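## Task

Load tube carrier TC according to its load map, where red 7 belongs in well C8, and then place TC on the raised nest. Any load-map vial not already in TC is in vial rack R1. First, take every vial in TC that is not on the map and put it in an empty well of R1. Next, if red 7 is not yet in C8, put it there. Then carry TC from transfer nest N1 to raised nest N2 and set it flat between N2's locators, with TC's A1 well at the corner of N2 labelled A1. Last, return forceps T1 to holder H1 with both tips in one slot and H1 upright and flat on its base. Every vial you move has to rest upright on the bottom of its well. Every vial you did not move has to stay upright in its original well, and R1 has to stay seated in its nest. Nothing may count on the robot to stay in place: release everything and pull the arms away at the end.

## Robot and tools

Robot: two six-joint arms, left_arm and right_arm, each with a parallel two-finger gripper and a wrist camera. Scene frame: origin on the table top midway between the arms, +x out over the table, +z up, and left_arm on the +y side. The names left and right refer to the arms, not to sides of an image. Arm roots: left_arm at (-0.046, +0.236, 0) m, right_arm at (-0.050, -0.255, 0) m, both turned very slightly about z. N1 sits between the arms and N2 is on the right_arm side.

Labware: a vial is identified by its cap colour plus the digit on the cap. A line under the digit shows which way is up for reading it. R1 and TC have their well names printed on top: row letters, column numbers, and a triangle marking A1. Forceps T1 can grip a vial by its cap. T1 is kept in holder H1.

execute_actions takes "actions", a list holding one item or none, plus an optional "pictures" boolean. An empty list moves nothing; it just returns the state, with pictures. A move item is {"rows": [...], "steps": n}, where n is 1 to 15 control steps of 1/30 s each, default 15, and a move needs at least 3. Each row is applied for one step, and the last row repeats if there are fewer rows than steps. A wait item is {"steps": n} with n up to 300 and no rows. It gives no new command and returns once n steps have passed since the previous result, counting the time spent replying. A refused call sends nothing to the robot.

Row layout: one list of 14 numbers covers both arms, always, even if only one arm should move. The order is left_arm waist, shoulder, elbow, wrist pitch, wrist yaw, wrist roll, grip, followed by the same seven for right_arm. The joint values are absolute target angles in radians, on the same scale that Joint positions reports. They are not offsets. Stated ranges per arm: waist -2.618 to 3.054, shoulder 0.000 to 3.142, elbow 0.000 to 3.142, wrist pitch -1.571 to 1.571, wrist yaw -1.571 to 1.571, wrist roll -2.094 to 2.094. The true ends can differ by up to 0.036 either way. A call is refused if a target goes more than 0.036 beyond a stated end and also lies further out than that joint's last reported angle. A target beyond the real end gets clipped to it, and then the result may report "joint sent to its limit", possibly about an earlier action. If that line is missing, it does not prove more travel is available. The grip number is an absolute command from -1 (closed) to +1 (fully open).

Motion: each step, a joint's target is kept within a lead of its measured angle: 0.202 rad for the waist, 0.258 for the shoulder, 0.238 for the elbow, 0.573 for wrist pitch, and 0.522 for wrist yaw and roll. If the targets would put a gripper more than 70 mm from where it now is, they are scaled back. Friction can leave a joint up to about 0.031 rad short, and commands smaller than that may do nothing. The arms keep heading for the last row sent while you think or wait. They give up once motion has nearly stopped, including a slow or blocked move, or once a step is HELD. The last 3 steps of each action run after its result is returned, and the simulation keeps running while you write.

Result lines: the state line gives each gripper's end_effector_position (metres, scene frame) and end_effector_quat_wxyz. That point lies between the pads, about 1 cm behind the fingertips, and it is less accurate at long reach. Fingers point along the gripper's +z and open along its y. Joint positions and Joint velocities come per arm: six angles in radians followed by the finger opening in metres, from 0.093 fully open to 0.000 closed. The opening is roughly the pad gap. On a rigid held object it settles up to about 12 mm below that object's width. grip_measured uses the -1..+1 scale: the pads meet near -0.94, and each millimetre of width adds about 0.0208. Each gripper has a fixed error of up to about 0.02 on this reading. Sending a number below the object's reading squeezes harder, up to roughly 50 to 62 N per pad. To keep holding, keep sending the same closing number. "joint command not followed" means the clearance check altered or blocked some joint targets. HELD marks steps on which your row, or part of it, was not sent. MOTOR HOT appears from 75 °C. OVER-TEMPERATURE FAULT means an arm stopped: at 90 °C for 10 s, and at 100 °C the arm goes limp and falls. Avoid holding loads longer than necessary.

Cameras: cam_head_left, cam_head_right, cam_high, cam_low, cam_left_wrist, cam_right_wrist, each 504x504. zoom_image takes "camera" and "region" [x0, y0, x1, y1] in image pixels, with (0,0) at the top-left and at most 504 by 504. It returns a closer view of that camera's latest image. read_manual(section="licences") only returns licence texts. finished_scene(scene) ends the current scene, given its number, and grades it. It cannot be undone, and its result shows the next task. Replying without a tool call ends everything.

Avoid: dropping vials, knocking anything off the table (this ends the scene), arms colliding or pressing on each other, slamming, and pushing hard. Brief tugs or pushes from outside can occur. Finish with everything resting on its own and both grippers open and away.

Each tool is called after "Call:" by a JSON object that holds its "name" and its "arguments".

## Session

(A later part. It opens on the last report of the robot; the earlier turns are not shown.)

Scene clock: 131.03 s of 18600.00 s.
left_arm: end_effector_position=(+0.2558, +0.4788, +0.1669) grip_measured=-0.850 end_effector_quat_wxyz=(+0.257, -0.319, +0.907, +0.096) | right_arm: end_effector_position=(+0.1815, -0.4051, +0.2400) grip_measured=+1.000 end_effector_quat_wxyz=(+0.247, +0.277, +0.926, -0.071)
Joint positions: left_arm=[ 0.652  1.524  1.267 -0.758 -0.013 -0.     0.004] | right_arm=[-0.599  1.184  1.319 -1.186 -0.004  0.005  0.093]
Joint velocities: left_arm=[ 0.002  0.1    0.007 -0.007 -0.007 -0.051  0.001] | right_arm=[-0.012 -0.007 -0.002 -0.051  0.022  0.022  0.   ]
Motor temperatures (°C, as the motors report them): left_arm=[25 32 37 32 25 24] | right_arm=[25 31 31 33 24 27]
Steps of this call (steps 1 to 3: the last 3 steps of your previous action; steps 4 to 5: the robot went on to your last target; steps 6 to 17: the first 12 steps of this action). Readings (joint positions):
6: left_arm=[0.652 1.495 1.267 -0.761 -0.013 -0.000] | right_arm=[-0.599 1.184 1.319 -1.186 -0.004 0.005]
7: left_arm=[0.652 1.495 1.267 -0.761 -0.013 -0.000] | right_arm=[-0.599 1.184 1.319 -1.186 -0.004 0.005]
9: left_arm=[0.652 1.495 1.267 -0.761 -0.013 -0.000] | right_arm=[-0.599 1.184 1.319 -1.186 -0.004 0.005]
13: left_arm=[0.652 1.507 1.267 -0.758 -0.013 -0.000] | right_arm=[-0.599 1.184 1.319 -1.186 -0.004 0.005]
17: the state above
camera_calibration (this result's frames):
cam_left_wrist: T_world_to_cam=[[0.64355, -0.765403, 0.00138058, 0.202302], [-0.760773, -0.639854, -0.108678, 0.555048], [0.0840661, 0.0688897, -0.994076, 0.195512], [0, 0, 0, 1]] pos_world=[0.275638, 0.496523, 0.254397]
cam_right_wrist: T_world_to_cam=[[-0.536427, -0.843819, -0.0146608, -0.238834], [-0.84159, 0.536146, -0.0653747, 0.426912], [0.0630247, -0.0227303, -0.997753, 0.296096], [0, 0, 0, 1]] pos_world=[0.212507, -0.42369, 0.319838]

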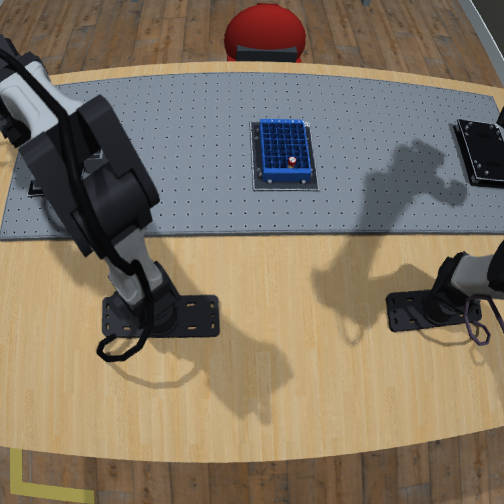

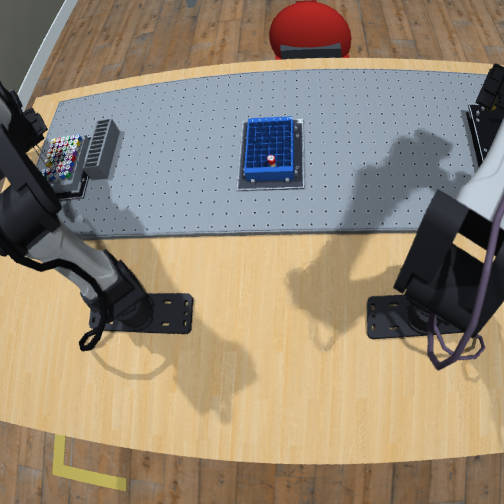

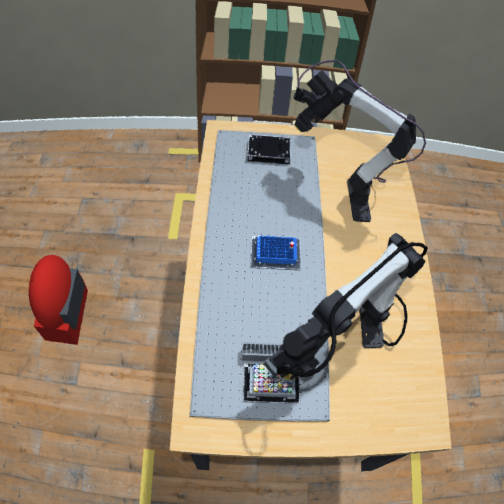

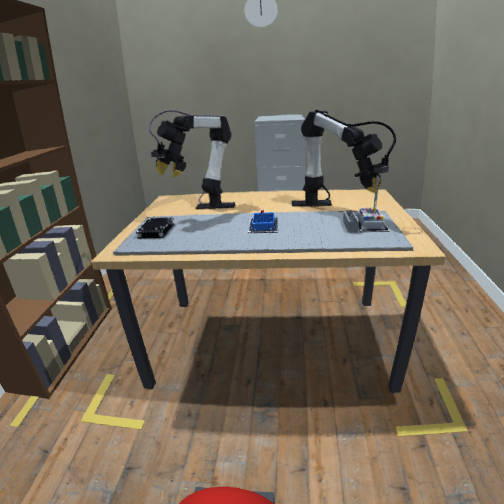

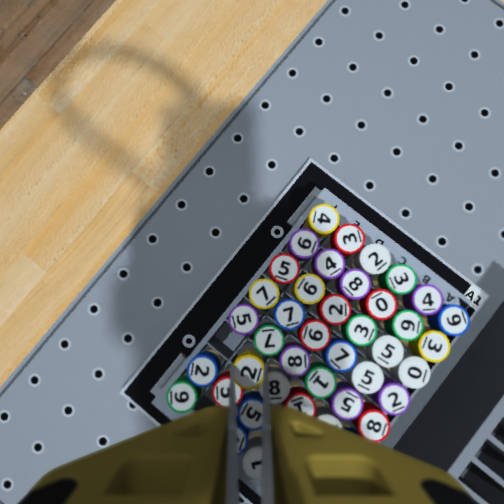

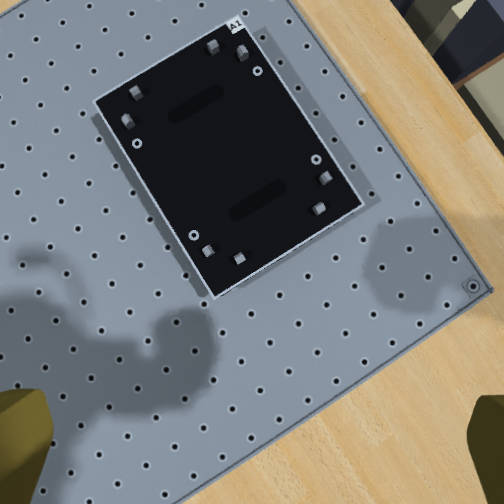

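Going in. A bit more, then release.

Call:
{"name": "execute_actions", "arguments": {"actions": [{"rows":[[0.65,1.545,1.265,-0.733,-0.018,0,-0.86,-0.6,1.2,1.3,-1.2,0,0,1],[0.65,1.549,1.265,-0.732,-0.018,0,-0.86,-0.6,1.2,1.3,-1.2,0,0,1],[0.65,1.552,1.265,-0.732,-0.018,0,-0.86,-0.6,1.2,1.3,-1.2,0,0,1],[0.65,1.555,1.265,-0.731,-0.018,0,-0.86,-0.6,1.2,1.3,-1.2,0,0,1],[0.65,1.558,1.265,-0.731,-0.018,0,-0.86,-0.6,1.2,1.3,-1.2,0,0,1],[0.65,1.561,1.265,-0.730,-0.018,0,-0.86,-0.6,1.2,1.3,-1.2,0,0,1],[0.65,1.564,1.265,-0.730,-0.018,0,-0.86,-0.6,1.2,1.3,-1.2,0,0,1]],"steps":15}]}}

Call:
{"name": "execute_actions", "arguments": {"actions": [{"rows":[[0.65,1.564,1.265,-0.730,-0.018,0,-0.8,-0.6,1.2,1.3,-1.2,0,0,1],[0.65,1.564,1.265,-0.730,-0.018,0,-0.77,-0.6,1.2,1.3,-1.2,0,0,1],[0.65,1.564,1.265,-0.730,-0.018,0,-0.74,-0.6,1.2,1.3,-1.2,0,0,1]],"steps":12}]}}

Call:
{"name": "execute_actions", "arguments": {"actions": [{"rows":[[0.65,1.53,1.265,-0.730,-0.018,0,-0.74,-0.6,1.2,1.3,-1.2,0,0,1],[0.65,1.52,1.265,-0.730,-0.018,0,-0.74,-0.6,1.2,1.3,-1.2,0,0,1],[0.65,1.51,1.265,-0.730,-0.018,0,-0.74,-0.6,1.2,1.3,-1.2,0,0,1],[0.65,1.50,1.265,-0.730,-0.018,0,-0.74,-0.6,1.2,1.3,-1.2,0,0,1],[0.65,1.49,1.265,-0.730,-0.018,0,-0.74,-0.6,1.2,1.3,-1.2,0,0,1],[0.65,1.48,1.265,-0.730,-0.018,0,-0.74,-0.6,1.2,1.3,-1.2,0,0,1],[0.65,1.47,1.265,-0.730,-0.018,0,-0.74,-0.6,1.2,1.3,-1.2,0,0,1]],"steps":15}], "pictures": true}}

Call:
{"name": "zoom_image", "arguments": {"camera": "cam_left_wrist", "region": [170,270,330,430]}}

Scene clock: 131.70 s of 18600.00 s.
left_arm: end_effector_position=(+0.2575, +0.4802, +0.1582) grip_measured=-0.850 end_effector_quat_wxyz=(+0.247, -0.320, +0.910, +0.093) | right_arm: end_effector_position=(+0.1815, -0.4051, +0.2400) grip_measured=+1.000 end_effector_quat_wxyz=(+0.247, +0.277, +0.926, -0.071)
Joint positions: left_arm=[ 0.652  1.55   1.267 -0.753 -0.013 -0.     0.004] | right_arm=[-0.599  1.184  1.319 -1.186 -0.004  0.005  0.093]
Joint velocities: left_arm=[-0.002  0.002 -0.002  0.007  0.037 -0.022 -0.001] | right_arm=[ 0.012  0.002  0.007  0.007 -0.066 -0.007  0.   ]
Motor temperatures (°C, as the motors report them): left_arm=[25 32 37 32 25 24] | right_arm=[25 31 31 33 24 27]
Steps of this call (steps 1 to 3: the last 3 steps of your previous action; steps 4 to 8: the robot went on to your last target; steps 9 to 20: the first 12 steps of this action). Readings (joint positions):
9: left_arm=[0.652 1.527 1.267 -0.757 -0.013 -0.000] | right_arm=[-0.599 1.184 1.319 -1.186 -0.004 0.005]
10: left_arm=[0.652 1.527 1.267 -0.757 -0.013 -0.000] | right_arm=[-0.599 1.184 1.319 -1.186 -0.004 0.005]
12: left_arm=[0.652 1.527 1.267 -0.756 -0.013 -0.000] | right_arm=[-0.599 1.184 1.319 -1.186 -0.004 0.005]
16: left_arm=[0.652 1.539 1.267 -0.753 -0.013 -0.000] | right_arm=[-0.599 1.184 1.319 -1.186 -0.004 0.005]
20: the state above

Scene clock: 132.10 s of 18600.00 s.
left_arm: end_effector_position=(+0.2575, +0.4802, +0.1581) grip_measured=-0.743 end_effector_quat_wxyz=(+0.247, -0.320, +0.910, +0.093) | right_arm: end_effector_position=(+0.1815, -0.4051, +0.2400) grip_measured=+1.000 end_effector_quat_wxyz=(+0.247, +0.277, +0.926, -0.071)
Joint positions: left_arm=[ 0.652  1.55   1.267 -0.753 -0.013 -0.     0.01 ] | right_arm=[-0.599  1.184  1.319 -1.186 -0.004  0.005  0.093]
Joint velocities: left_arm=[ 0.002 -0.002  0.007  0.037  0.066 -0.022 -0.   ] | right_arm=[-0.022 -0.007 -0.017 -0.007  0.022  0.051  0.   ]
Motor temperatures (°C, as the motors report them): left_arm=[25 32 37 32 25 24] | right_arm=[25 31 31 33 24 27]
Steps of this call (steps 1 to 3: the last 3 steps of your previous action; steps 4 to 12: the first 9 steps of this action). Readings (joint positions):
4: left_arm=[0.652 1.550 1.267 -0.753 -0.013 -0.000] | right_arm=[-0.599 1.184 1.319 -1.186 -0.004 0.005]
5: left_arm=[0.652 1.550 1.267 -0.753 -0.013 -0.000] | right_arm=[-0.599 1.184 1.319 -1.186 -0.004 0.005]
7: left_arm=[0.652 1.550 1.267 -0.753 -0.013 -0.000] | right_arm=[-0.599 1.184 1.319 -1.186 -0.004 0.005]
11: left_arm=[0.652 1.550 1.267 -0.753 -0.013 -0.000] | right_arm=[-0.599 1.184 1.319 -1.186 -0.004 0.005]
12: the state above

Scene clock: 132.60 s of 18600.00 s.
left_arm: end_effector_position=(+0.2553, +0.4784, +0.1815) grip_measured=-0.743 end_effector_quat_wxyz=(+0.277, -0.317, +0.901, +0.103) | right_arm: end_effector_position=(+0.1815, -0.4051, +0.2400) grip_measured=+1.000 end_effector_quat_wxyz=(+0.247, +0.277, +0.926, -0.071)
Joint positions: left_arm=[ 0.652  1.487  1.267 -0.75  -0.013 -0.     0.01 ] | right_arm=[-0.599  1.184  1.319 -1.186 -0.004  0.005  0.093]
Joint velocities: left_arm=[ 0.007 -0.027  0.002 -0.022 -0.007  0.007  0.001] | right_arm=[ 0.002  0.002 -0.002  0.007 -0.007  0.051  0.   ]
Motor temperatures (°C, as the motors report them): left_arm=[25 33 37 32 25 24] | right_arm=[25 31 31 33 24 27]
Steps of this call (steps 1 to 3: the last 3 steps of your previous action; steps 4 to 15: the first 12 steps of this action). Readings (joint positions):
4: left_arm=[0.652 1.550 1.267 -0.753 -0.013 -0.000] | right_arm=[-0.599 1.184 1.319 -1.186 -0.004 0.005]
5: left_arm=[0.652 1.550 1.267 -0.753 -0.013 -0.000] | right_arm=[-0.599 1.184 1.319 -1.186 -0.004 0.005]
7: left_arm=[0.652 1.546 1.267 -0.753 -0.013 -0.000] | right_arm=[-0.599 1.184 1.319 -1.186 -0.004 0.005]
11: left_arm=[0.652 1.511 1.267 -0.752 -0.013 -0.000] | right_arm=[-0.599 1.184 1.319 -1.186 -0.004 0.005]
15: the state above
camera_calibration (this result's frames):
cam_left_wrist: T_world_to_cam=[[0.64348, -0.765458, 0.00258756, 0.202124], [-0.756159, -0.636181, -0.153284, 0.561188], [0.118979, 0.0966789, -0.988179, 0.186875], [0, 0, 0, 1]] pos_world=[0.272051, 0.493668, 0.270164]
cam_right_wrist: T_world_to_cam=[[-0.536427, -0.843819, -0.0146608, -0.238834], [-0.84159, 0.536146, -0.0653747, 0.426912], [0.0630247, -0.0227303, -0.997753, 0.296096], [0, 0, 0, 1]] pos_world=[0.212507, -0.42369, 0.319838]

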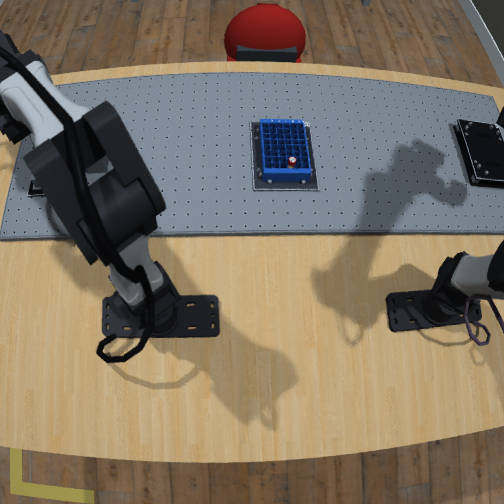

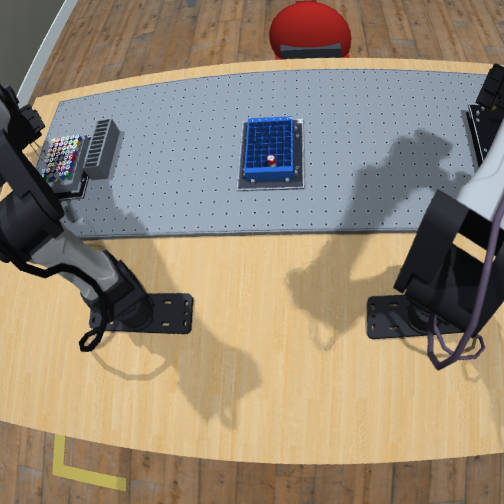

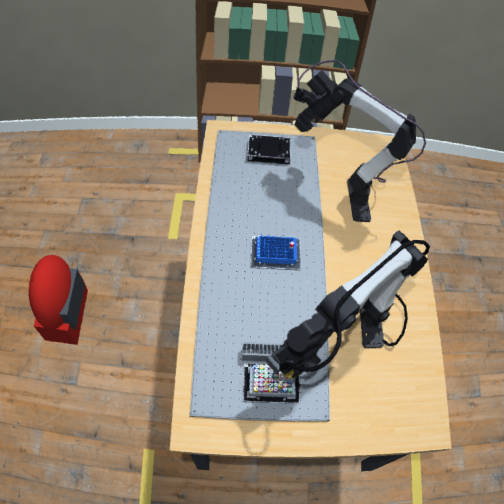

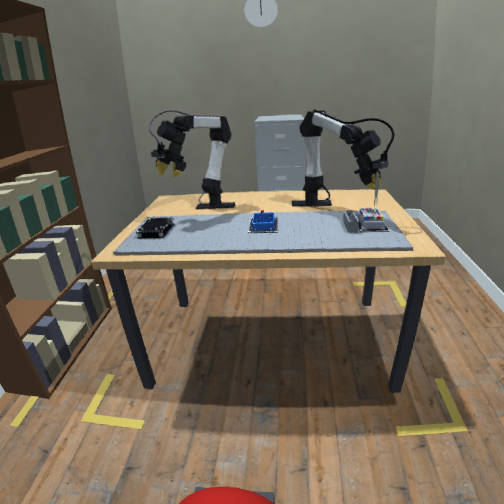

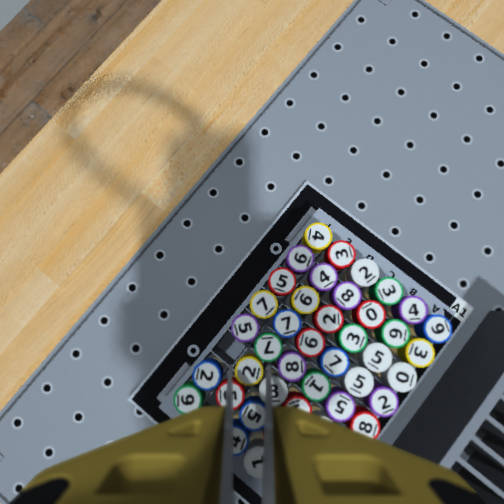

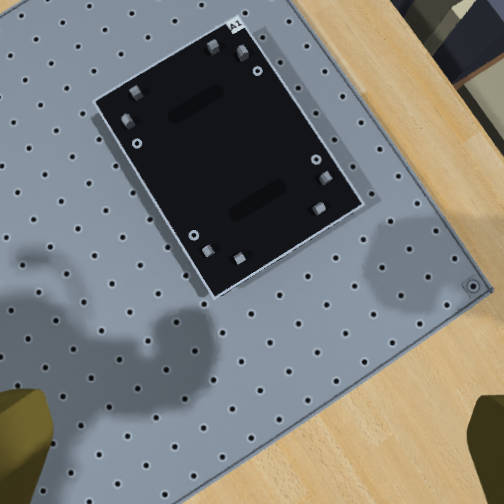

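Region (170, 270, 330, 430) of cam_left_wrist's 504x504 image, scaled by 3.150, with more detail than that image has.

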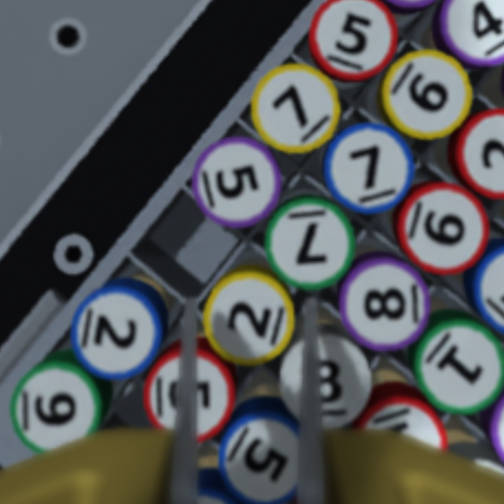

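Seated. To above holder.

Call:
{"name": "execute_actions", "arguments": {"actions": [{"rows":[[0.65,1.44,1.265,-0.75,-0.018,0,-0.8,-0.6,1.2,1.3,-1.2,0,0,1],[0.65,1.41,1.265,-0.77,-0.018,0,-0.82,-0.6,1.2,1.3,-1.2,0,0,1],[0.65,1.38,1.265,-0.79,0,0,-0.82,-0.6,1.2,1.3,-1.2,0,0,1],[0.65,1.35,1.265,-0.81,0.03,0.05,-0.82,-0.6,1.2,1.3,-1.2,0,0,1],[0.64,1.33,1.26,-0.83,0.07,0.11,-0.82,-0.6,1.2,1.3,-1.2,0,0,1],[0.63,1.33,1.255,-0.85,0.11,0.18,-0.82,-0.6,1.2,1.3,-1.2,0,0,1],[0.62,1.33,1.25,-0.88,0.15,0.25,-0.82,-0.6,1.2,1.3,-1.2,0,0,1],[0.6,1.33,1.245,-0.91,0.2,0.32,-0.82,-0.6,1.2,1.3,-1.2,0,0,1],[0.585,1.33,1.24,-0.94,0.25,0.4,-0.82,-0.6,1.2,1.3,-1.2,0,0,1],[0.57,1.33,1.23,-0.965,0.29,0.47,-0.82,-0.6,1.2,1.3,-1.2,0,0,1],[0.563,1.33,1.225,-0.984,0.32,0.525,-0.82,-0.6,1.2,1.3,-1.2,0,0,1]],"steps":15}]}}

Call:
{"name": "execute_actions", "arguments": {"actions": [{"steps":10}], "pictures": true}}

Scene clock: 133.30 s of 18600.00 s.
left_arm: end_effector_position=(+0.2544, +0.4036, +0.2150) grip_measured=-0.817 end_effector_quat_wxyz=(+0.308, -0.101, +0.945, +0.051) | right_arm: end_effector_position=(+0.1815, -0.4051, +0.2400) grip_measured=+1.000 end_effector_quat_wxyz=(+0.247, +0.277, +0.926, -0.071)
Joint positions: left_arm=[ 0.584  1.331  1.256 -0.887  0.195  0.331  0.006] | right_arm=[-0.599  1.184  1.319 -1.186 -0.004  0.005  0.093]
Joint velocities: left_arm=[-0.383  0.007 -0.261 -0.549  0.769  1.209  0.001] | right_arm=[-0.022  0.002 -0.027 -0.081 -0.022 -0.037  0.   ]
Motor temperatures (°C, as the motors report them): left_arm=[25 33 37 32 25 24] | right_arm=[25 31 31 33 24 27]
Steps of this call (steps 1 to 3: the last 3 steps of your previous action; steps 4 to 9: the robot went on to your last target; steps 10 to 21: the first 12 steps of this action). Readings (joint positions):
10: left_arm=[0.652 1.485 1.267 -0.749 -0.013 -0.000] | right_arm=[-0.599 1.184 1.319 -1.186 -0.004 0.005]
11: left_arm=[0.652 1.479 1.267 -0.751 -0.013 -0.000] | right_arm=[-0.599 1.184 1.319 -1.186 -0.004 0.005]
13: left_arm=[0.652 1.447 1.267 -0.766 -0.009 0.006] | right_arm=[-0.599 1.184 1.319 -1.186 -0.004 0.005]
17: left_arm=[0.641 1.348 1.267 -0.813 0.063 0.125] | right_arm=[-0.599 1.184 1.319 -1.186 -0.004 0.005]
21: the state above

Scene clock: 133.63 s of 18600.00 s.
left_arm: end_effector_position=(+0.2479, +0.3728, +0.2005) grip_measured=-0.817 end_effector_quat_wxyz=(+0.286, -0.006, +0.958, +0.005) | right_arm: end_effector_position=(+0.1815, -0.4051, +0.2400) grip_measured=+1.000 end_effector_quat_wxyz=(+0.247, +0.277, +0.926, -0.071)
Joint positions: left_arm=[ 0.57   1.331  1.235 -0.969  0.299  0.499  0.006] | right_arm=[-0.599  1.184  1.319 -1.186 -0.004  0.005  0.093]
Joint velocities: left_arm=[-0.017  0.002  0.012 -0.007  0.022  0.168  0.   ] | right_arm=[-0.007  0.007 -0.002  0.007 -0.051  0.081  0.   ]
Motor temperatures (°C, as the motors report them): left_arm=[25 33 37 32 25 24] | right_arm=[25 31 31 33 24 27]
Kept back: nothing.
Steps of this call (steps 1 to 3: the last 3 steps of your previous action; steps 4 to 10: the robot went on to your last target). Readings (joint positions):
1: left_arm=[0.575 1.331 1.247 -0.906 0.221 0.369] | right_arm=[-0.599 1.184 1.319 -1.186 -0.004 0.005]
2: left_arm=[0.571 1.331 1.241 -0.923 0.242 0.400] | right_arm=[-0.599 1.184 1.319 -1.186 -0.004 0.005]
4: left_arm=[0.570 1.331 1.235 -0.948 0.267 0.443] | right_arm=[-0.599 1.184 1.319 -1.186 -0.004 0.005]
8: left_arm=[0.570 1.331 1.235 -0.966 0.293 0.488] | right_arm=[-0.599 1.184 1.319 -1.186 -0.004 0.005]
10: the state above
camera_calibration (this result's frames):
cam_left_wrist: T_world_to_cam=[[0.0337543, -0.999405, 0.00711743, 0.36345], [-0.990471, -0.0344023, -0.133356, 0.321094], [0.133522, -0.00254826, -0.991043, 0.250655], [0, 0, 0, 1]] pos_world=[0.272298, 0.374919, 0.288642]
cam_right_wrist: T_world_to_cam=[[-0.536427, -0.843819, -0.0146608, -0.238834], [-0.84159, 0.536146, -0.0653747, 0.426912], [0.0630247, -0.0227303, -0.997753, 0.296096], [0, 0, 0, 1]] pos_world=[0.212507, -0.42369, 0.319838]

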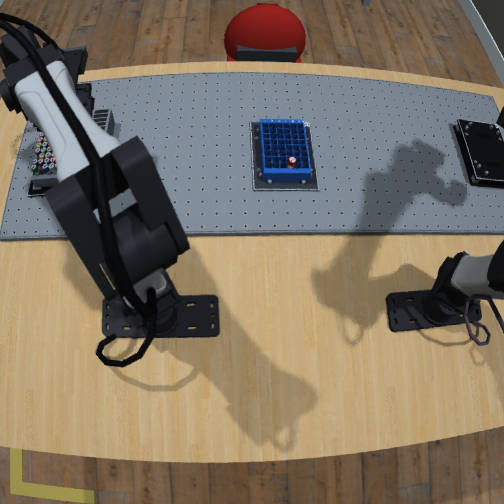

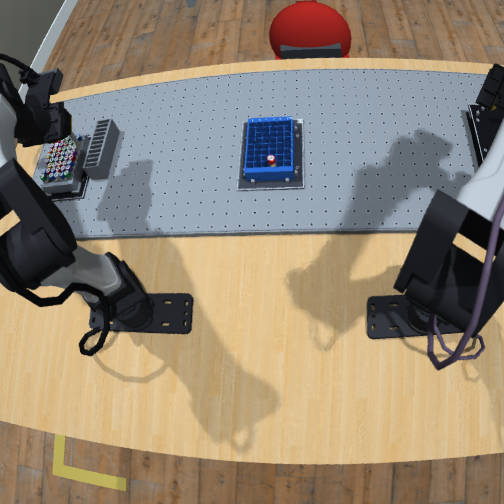

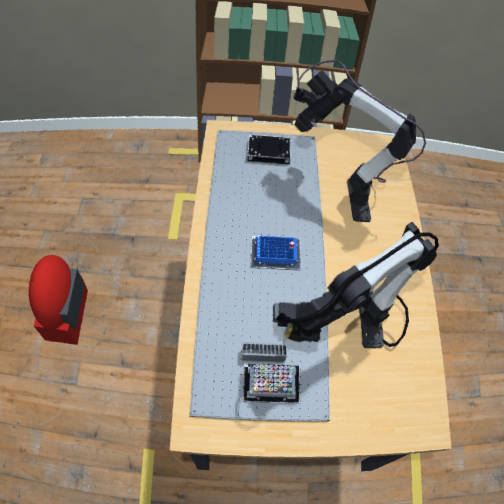

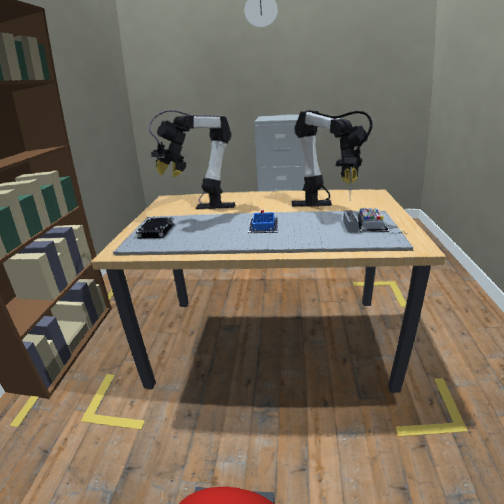

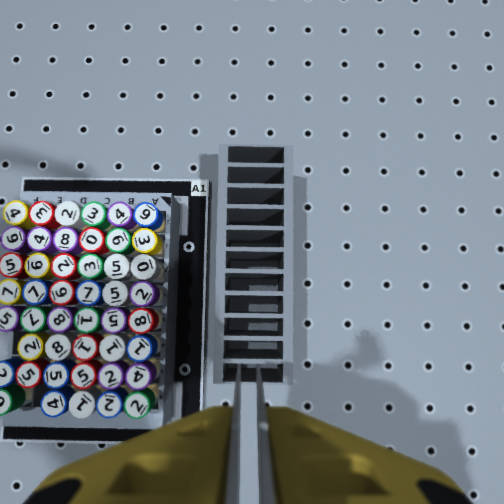

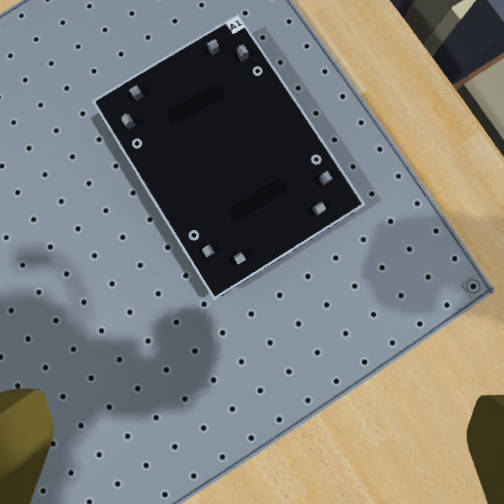

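Call:
{"name": "execute_actions", "arguments": {"actions": [{"rows":[[0.563,1.35,1.21,-0.95,0.32,0.525,-0.84,-0.6,1.2,1.3,-1.2,0,0,1],[0.563,1.36,1.195,-0.93,0.32,0.525,-0.84,-0.6,1.2,1.3,-1.2,0,0,1],[0.563,1.367,1.18,-0.915,0.32,0.525,-0.84,-0.6,1.2,1.3,-1.2,0,0,1],[0.563,1.367,1.165,-0.90,0.32,0.525,-0.84,-0.6,1.2,1.3,-1.2,0,0,1],[0.563,1.367,1.15,-0.88,0.32,0.525,-0.84,-0.6,1.2,1.3,-1.2,0,0,1],[0.563,1.367,1.135,-0.86,0.32,0.525,-0.84,-0.6,1.2,1.3,-1.2,0,0,1],[0.563,1.367,1.12,-0.84,0.32,0.525,-0.84,-0.6,1.2,1.3,-1.2,0,0,1]],"steps":15}], "pictures": true}}

Call:
{"name": "zoom_image", "arguments": {"camera": "cam_left_wrist", "region": [180,280,330,430]}}

Call:
{"name": "zoom_image", "arguments": {"camera": "cam_head_right", "region": [30,90,150,210]}}

Scene clock: 134.27 s of 18600.00 s.
left_arm: end_effector_position=(+0.2473, +0.3702, +0.1638) grip_measured=-0.837 end_effector_quat_wxyz=(+0.268, +0.001, +0.963, -0.011) | right_arm: end_effector_position=(+0.1815, -0.4051, +0.2400) grip_measured=+1.000 end_effector_quat_wxyz=(+0.247, +0.277, +0.926, -0.071)
Joint positions: left_arm=[ 0.57   1.356  1.128 -0.888  0.31   0.519  0.005] | right_arm=[-0.599  1.184  1.319 -1.186 -0.004  0.005  0.093]
Joint velocities: left_arm=[-0.002  0.002 -0.012  0.066 -0.037  0.037  0.001] | right_arm=[-0.007 -0.002 -0.002 -0.022 -0.037  0.051  0.   ]
Motor temperatures (°C, as the motors report them): left_arm=[25 33 37 32 25 24] | right_arm=[25 31 31 33 24 27]
Steps of this call (steps 1 to 7: the robot went on to your last target; steps 8 to 19: the first 12 steps of this action). Readings (joint positions):
8: left_arm=[0.570 1.331 1.234 -0.972 0.308 0.516] | right_arm=[-0.599 1.184 1.319 -1.186 -0.004 0.005]
9: left_arm=[0.570 1.331 1.229 -0.967 0.309 0.516] | right_arm=[-0.599 1.184 1.319 -1.186 -0.004 0.005]
11: left_arm=[0.570 1.333 1.209 -0.951 0.310 0.518] | right_arm=[-0.599 1.184 1.319 -1.186 -0.004 0.005]
15: left_arm=[0.570 1.347 1.148 -0.906 0.310 0.519] | right_arm=[-0.599 1.184 1.319 -1.186 -0.004 0.005]
19: the state above
camera_calibration (this result's frames):
cam_left_wrist: T_world_to_cam=[[0.0124302, -0.999386, 0.0327654, 0.362198], [-0.995271, -0.0155227, -0.0958858, 0.30359], [0.0963356, -0.0314186, -0.994853, 0.234825], [0, 0, 0, 1]] pos_world=[0.27503, 0.374065, 0.250859]
cam_right_wrist: T_world_to_cam=[[-0.536427, -0.843819, -0.0146608, -0.238834], [-0.84159, 0.536146, -0.0653747, 0.426912], [0.0630247, -0.0227303, -0.997753, 0.296096], [0, 0, 0, 1]] pos_world=[0.212507, -0.42369, 0.319838]

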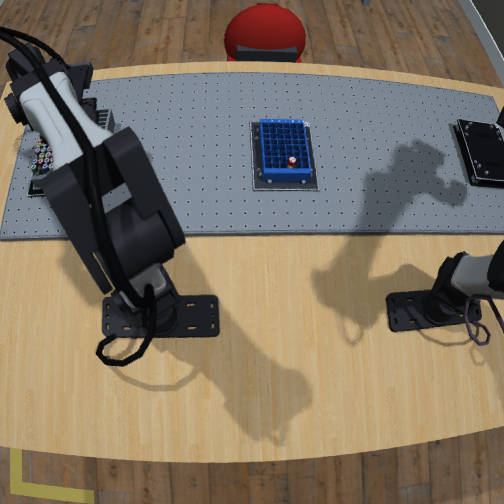

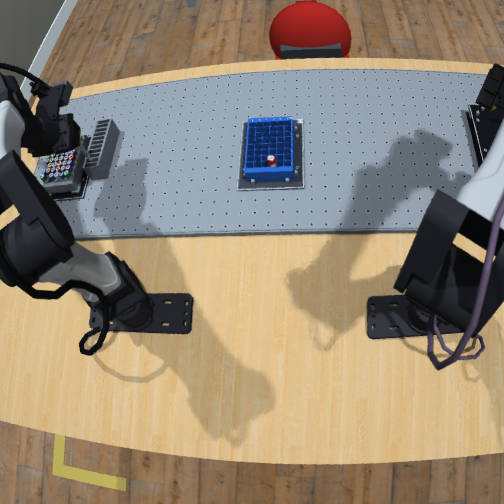

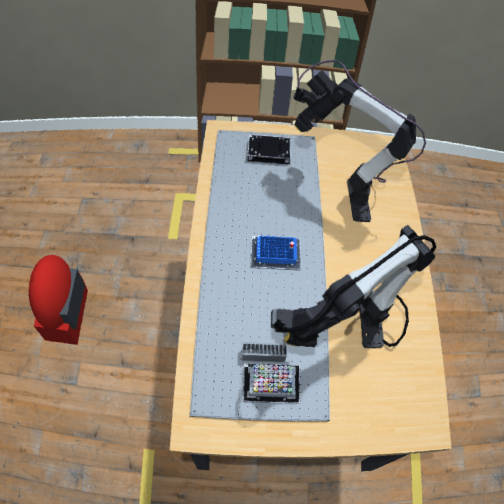

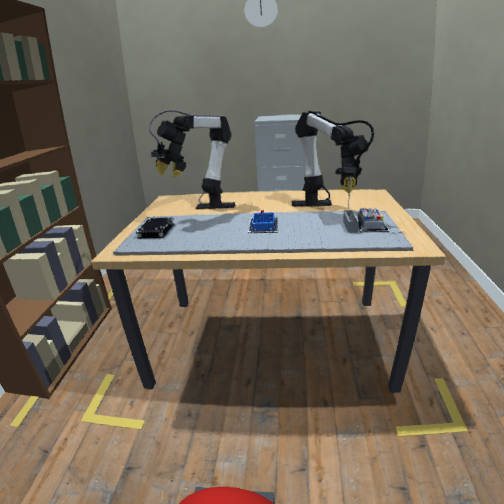

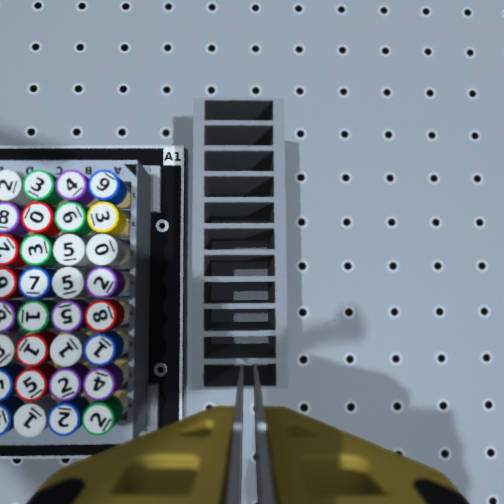

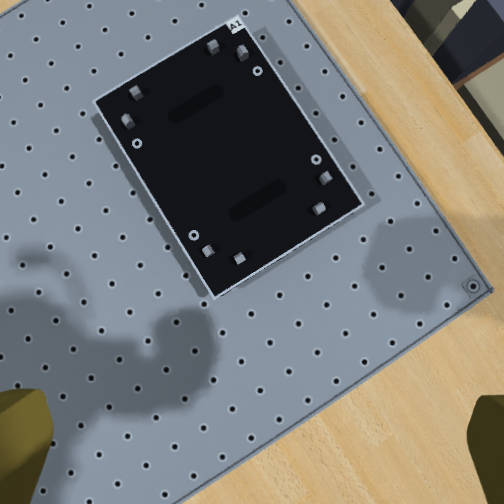

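Region (180, 280, 330, 430) of cam_left_wrist's 504x504 image, scaled by 3.360, with more detail than that image has.

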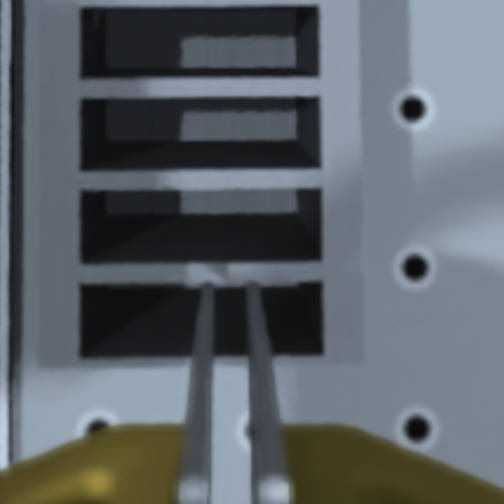

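Region (30, 90, 150, 210) of cam_head_right's 504x504 image, scaled by 4.200, with more detail than that image has.

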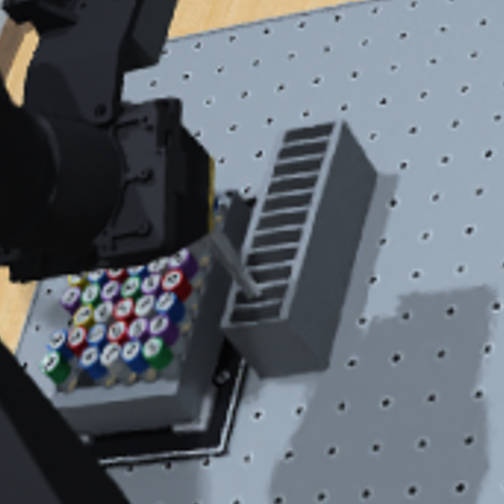

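Call:
{"name": "execute_actions", "arguments": {"actions": [{"rows":[[0.563,1.367,1.16,-0.90,0.32,0.525,-0.84,-0.6,1.2,1.3,-1.2,0,0,1],[0.563,1.367,1.17,-0.91,0.32,0.525,-0.84,-0.6,1.2,1.3,-1.2,0,0,1],[0.563,1.367,1.18,-0.92,0.32,0.525,-0.84,-0.6,1.2,1.3,-1.2,0,0,1],[0.563,1.367,1.19,-0.93,0.32,0.525,-0.84,-0.6,1.2,1.3,-1.2,0,0,1],[0.563,1.367,1.19,-0.93,0.32,0.525,-0.84,-0.6,1.2,1.3,-1.2,0,0,1],[0.563,1.367,1.19,-0.93,0.32,0.525,-0.84,-0.6,1.2,1.3,-1.2,0,0,1],[0.563,1.367,1.19,-0.93,0.32,0.525,-0.84,-0.6,1.2,1.3,-1.2,0,0,1],[0.563,1.367,1.19,-0.88,0.32,0.525,-0.84,-0.6,1.2,1.3,-1.2,0,0,1]],"steps":15}]}}

Call:
{"name": "execute_actions", "arguments": {"actions": [{"steps":8}], "pictures": true}}

Scene clock: 134.83 s of 18600.00 s.
left_arm: end_effector_position=(+0.2520, +0.3733, +0.1772) grip_measured=-0.837 end_effector_quat_wxyz=(+0.280, +0.003, +0.960, -0.003) | right_arm: end_effector_position=(+0.1815, -0.4051, +0.2400) grip_measured=+1.000 end_effector_quat_wxyz=(+0.247, +0.277, +0.926, -0.071)
Joint positions: left_arm=[ 0.57   1.356  1.169 -0.901  0.31   0.52   0.005] | right_arm=[-0.599  1.184  1.319 -1.186 -0.004  0.005  0.093]
Joint velocities: left_arm=[ 0.002 -0.017  0.002 -0.066 -0.051  0.007  0.   ] | right_arm=[ 0.007 -0.007  0.002  0.022 -0.051 -0.022  0.   ]
Motor temperatures (°C, as the motors report them): left_arm=[25 32 37 32 25 24] | right_arm=[25 31 31 33 24 27]
Steps of this call (steps 1 to 3: the last 3 steps of your previous action; steps 4 to 5: the robot went on to your last target; steps 6 to 17: the first 12 steps of this action). Readings (joint positions):
6: left_arm=[0.570 1.356 1.129 -0.871 0.310 0.520] | right_arm=[-0.599 1.184 1.319 -1.186 -0.004 0.005]
7: left_arm=[0.570 1.356 1.133 -0.877 0.310 0.520] | right_arm=[-0.599 1.184 1.319 -1.186 -0.004 0.005]
9: left_arm=[0.570 1.356 1.148 -0.893 0.310 0.520] | right_arm=[-0.599 1.184 1.319 -1.186 -0.004 0.005]
13: left_arm=[0.570 1.356 1.169 -0.903 0.310 0.520] | right_arm=[-0.599 1.184 1.319 -1.186 -0.004 0.005]
17: the state above

Scene clock: 135.10 s of 18600.00 s.
left_arm: end_effector_position=(+0.2520, +0.3733, +0.1772) grip_measured=-0.837 end_effector_quat_wxyz=(+0.280, +0.003, +0.960, -0.003) | right_arm: end_effector_position=(+0.1815, -0.4051, +0.2400) grip_measured=+1.000 end_effector_quat_wxyz=(+0.247, +0.277, +0.926, -0.071)
Joint positions: left_arm=[ 0.57   1.356  1.169 -0.901  0.31   0.52   0.005] | right_arm=[-0.599  1.184  1.319 -1.186 -0.004  0.005  0.093]
Joint velocities: left_arm=[ 0.007  0.022  0.017 -0.022  0.007  0.007 -0.001] | right_arm=[-0.002  0.007  0.002 -0.051 -0.022 -0.037  0.   ]
Motor temperatures (°C, as the motors report them): left_arm=[25 32 37 32 25 24] | right_arm=[25 30 31 33 24 27]
Kept back: nothing.
Steps of this call (steps 1 to 3: the last 3 steps of your previous action; steps 4 to 8: the robot went on to your last target). Readings (joint positions):
1: left_arm=[0.570 1.356 1.169 -0.901 0.310 0.520] | right_arm=[-0.599 1.184 1.319 -1.186 -0.004 0.005]
2: left_arm=[0.570 1.356 1.169 -0.901 0.310 0.520] | right_arm=[-0.599 1.184 1.319 -1.186 -0.004 0.005]
4: left_arm=[0.570 1.356 1.169 -0.901 0.310 0.520] | right_arm=[-0.599 1.184 1.319 -1.186 -0.004 0.005]
8: the state above
camera_calibration (this result's frames):
cam_left_wrist: T_world_to_cam=[[0.0115205, -0.999787, 0.0171483, 0.367939], [-0.99275, -0.0134881, -0.119442, 0.312312], [0.119648, -0.0156479, -0.992693, 0.235731], [0, 0, 0, 1]] pos_world=[0.277604, 0.375761, 0.265002]
cam_right_wrist: T_world_to_cam=[[-0.536427, -0.843819, -0.0146608, -0.238834], [-0.84159, 0.536146, -0.0653747, 0.426912], [0.0630247, -0.0227303, -0.997753, 0.296096], [0, 0, 0, 1]] pos_world=[0.212507, -0.42369, 0.319838]

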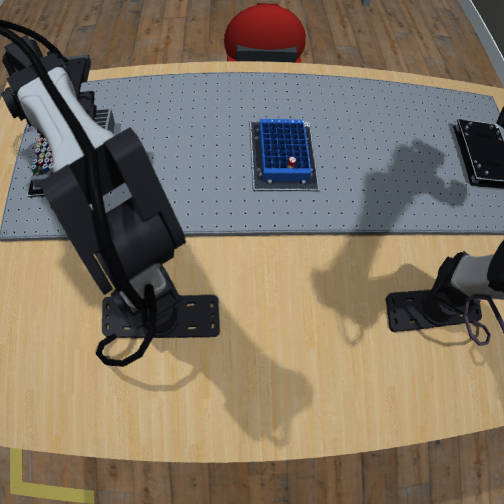

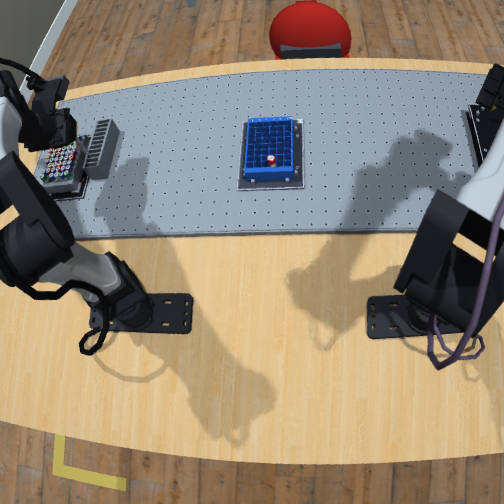

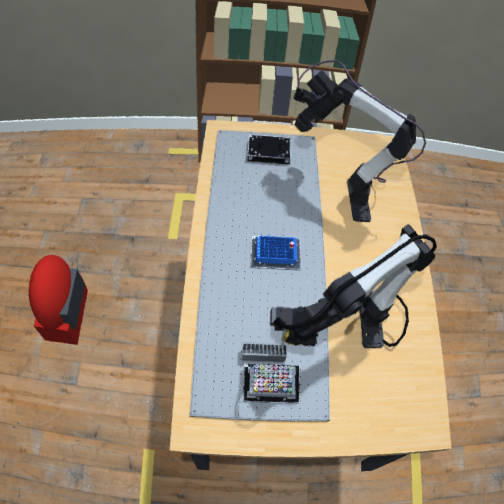

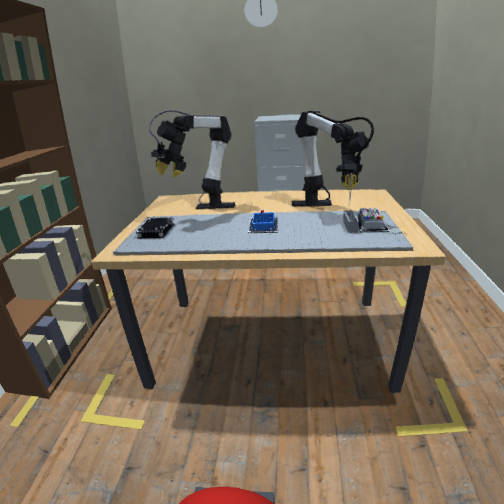

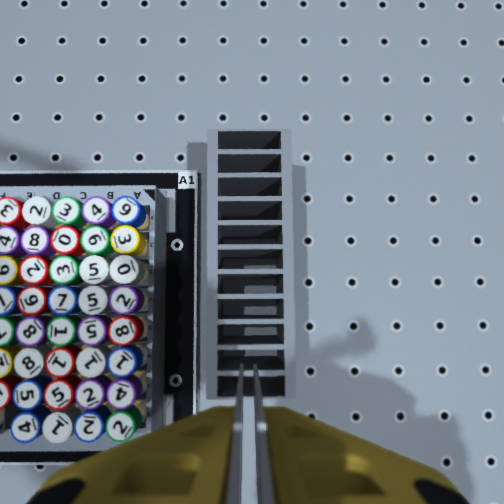

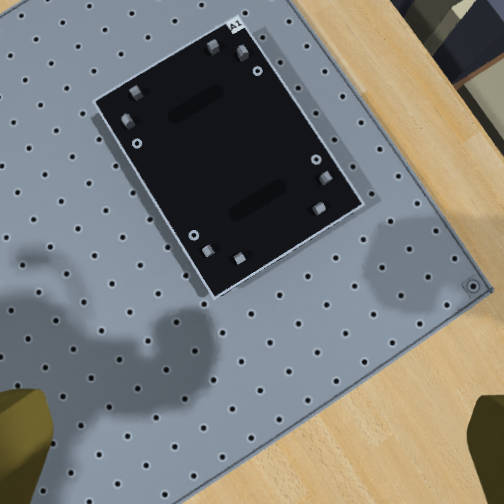

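Call:
{"name": "execute_actions", "arguments": {"actions": [{"rows":[[0.563,1.375,1.19,-0.88,0.32,0.525,-0.84,-0.6,1.2,1.3,-1.2,0,0,1],[0.563,1.383,1.19,-0.88,0.32,0.525,-0.84,-0.6,1.2,1.3,-1.2,0,0,1],[0.563,1.39,1.19,-0.88,0.32,0.525,-0.84,-0.6,1.2,1.3,-1.2,0,0,1],[0.563,1.397,1.19,-0.88,0.32,0.525,-0.84,-0.6,1.2,1.3,-1.2,0,0,1],[0.563,1.404,1.19,-0.88,0.32,0.525,-0.84,-0.6,1.2,1.3,-1.2,0,0,1],[0.563,1.411,1.19,-0.88,0.32,0.525,-0.84,-0.6,1.2,1.3,-1.2,0,0,1],[0.563,1.418,1.19,-0.88,0.32,0.525,-0.84,-0.6,1.2,1.3,-1.2,0,0,1],[0.563,1.425,1.19,-0.88,0.32,0.525,-0.84,-0.6,1.2,1.3,-1.2,0,0,1],[0.563,1.432,1.19,-0.88,0.32,0.525,-0.84,-0.6,1.2,1.3,-1.2,0,0,1],[0.563,1.44,1.19,-0.88,0.32,0.525,-0.84,-0.6,1.2,1.3,-1.2,0,0,1]],"steps":15}], "pictures": true}}

Call:
{"name": "zoom_image", "arguments": {"camera": "cam_left_wrist", "region": [180,280,330,430]}}

Scene clock: 135.70 s of 18600.00 s.
left_arm: end_effector_position=(+0.2552, +0.3754, +0.1574) grip_measured=-0.837 end_effector_quat_wxyz=(+0.254, -0.002, +0.967, -0.020) | right_arm: end_effector_position=(+0.1815, -0.4051, +0.2400) grip_measured=+1.000 end_effector_quat_wxyz=(+0.247, +0.277, +0.926, -0.071)
Joint positions: left_arm=[ 0.57   1.422  1.169 -0.9    0.311  0.52   0.005] | right_arm=[-0.599  1.184  1.319 -1.186 -0.004  0.005  0.093]
Joint velocities: left_arm=[ 0.017  0.154 -0.002 -0.066  0.037 -0.007 -0.   ] | right_arm=[-0.007  0.007 -0.012 -0.022 -0.007 -0.051  0.   ]
Motor temperatures (°C, as the motors report them): left_arm=[25 32 37 32 25 24] | right_arm=[25 30 31 33 24 27]
Steps of this call (steps 1 to 6: the robot went on to your last target; steps 7 to 18: the first 12 steps of this action). Readings (joint positions):
7: left_arm=[0.570 1.356 1.169 -0.901 0.310 0.520] | right_arm=[-0.599 1.184 1.319 -1.186 -0.004 0.005]
8: left_arm=[0.570 1.356 1.169 -0.901 0.310 0.520] | right_arm=[-0.599 1.184 1.319 -1.186 -0.004 0.005]
10: left_arm=[0.570 1.361 1.169 -0.901 0.311 0.520] | right_arm=[-0.599 1.184 1.319 -1.186 -0.004 0.005]
14: left_arm=[0.570 1.392 1.169 -0.900 0.311 0.520] | right_arm=[-0.599 1.184 1.319 -1.186 -0.004 0.005]
18: the state above
camera_calibration (this result's frames):
cam_left_wrist: T_world_to_cam=[[0.0131842, -0.99855, 0.0522013, 0.363912], [-0.997655, -0.016643, -0.0663892, 0.307247], [0.0671617, -0.0512036, -0.996427, 0.243035], [0, 0, 0, 1]] pos_world=[0.285406, 0.380942, 0.243568]
cam_right_wrist: T_world_to_cam=[[-0.536427, -0.843819, -0.0146608, -0.238834], [-0.84159, 0.536146, -0.0653747, 0.426912], [0.0630247, -0.0227303, -0.997753, 0.296096], [0, 0, 0, 1]] pos_world=[0.212507, -0.42369, 0.319838]

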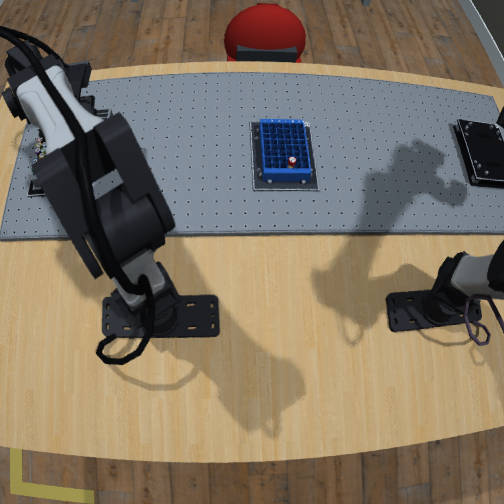

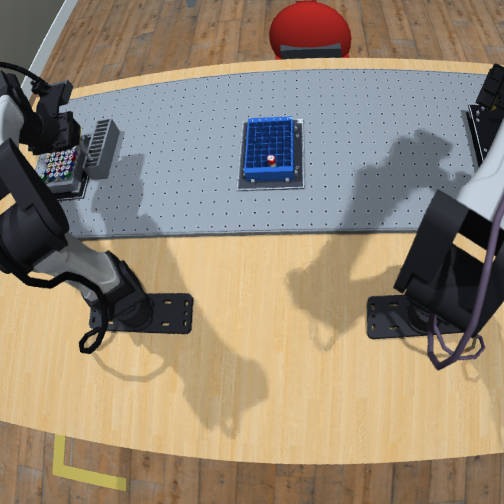

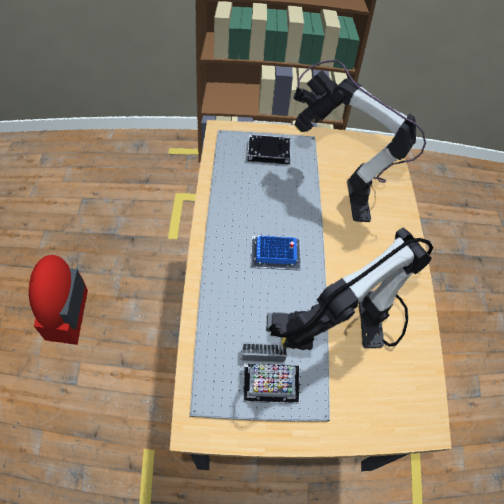

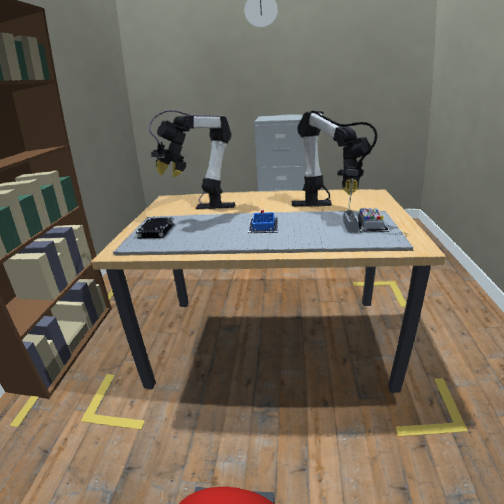

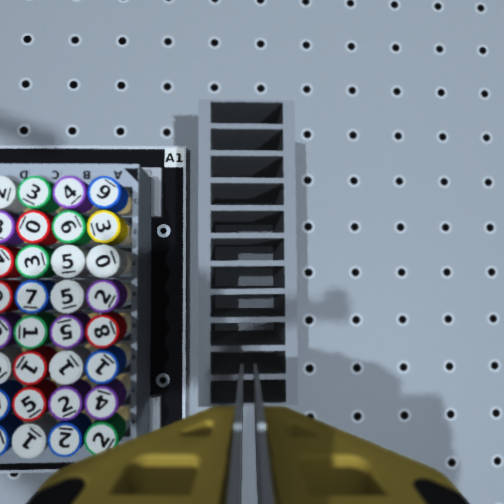

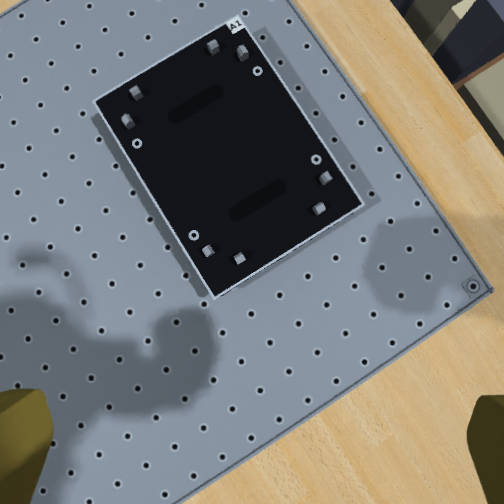

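Region (180, 280, 330, 430) of cam_left_wrist's 504x504 image, scaled by 3.360, with more detail than that image has.

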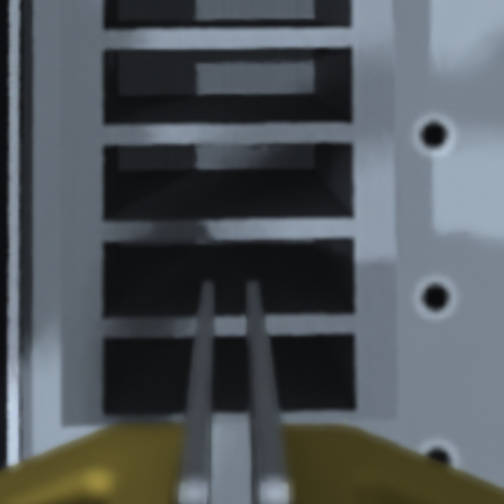

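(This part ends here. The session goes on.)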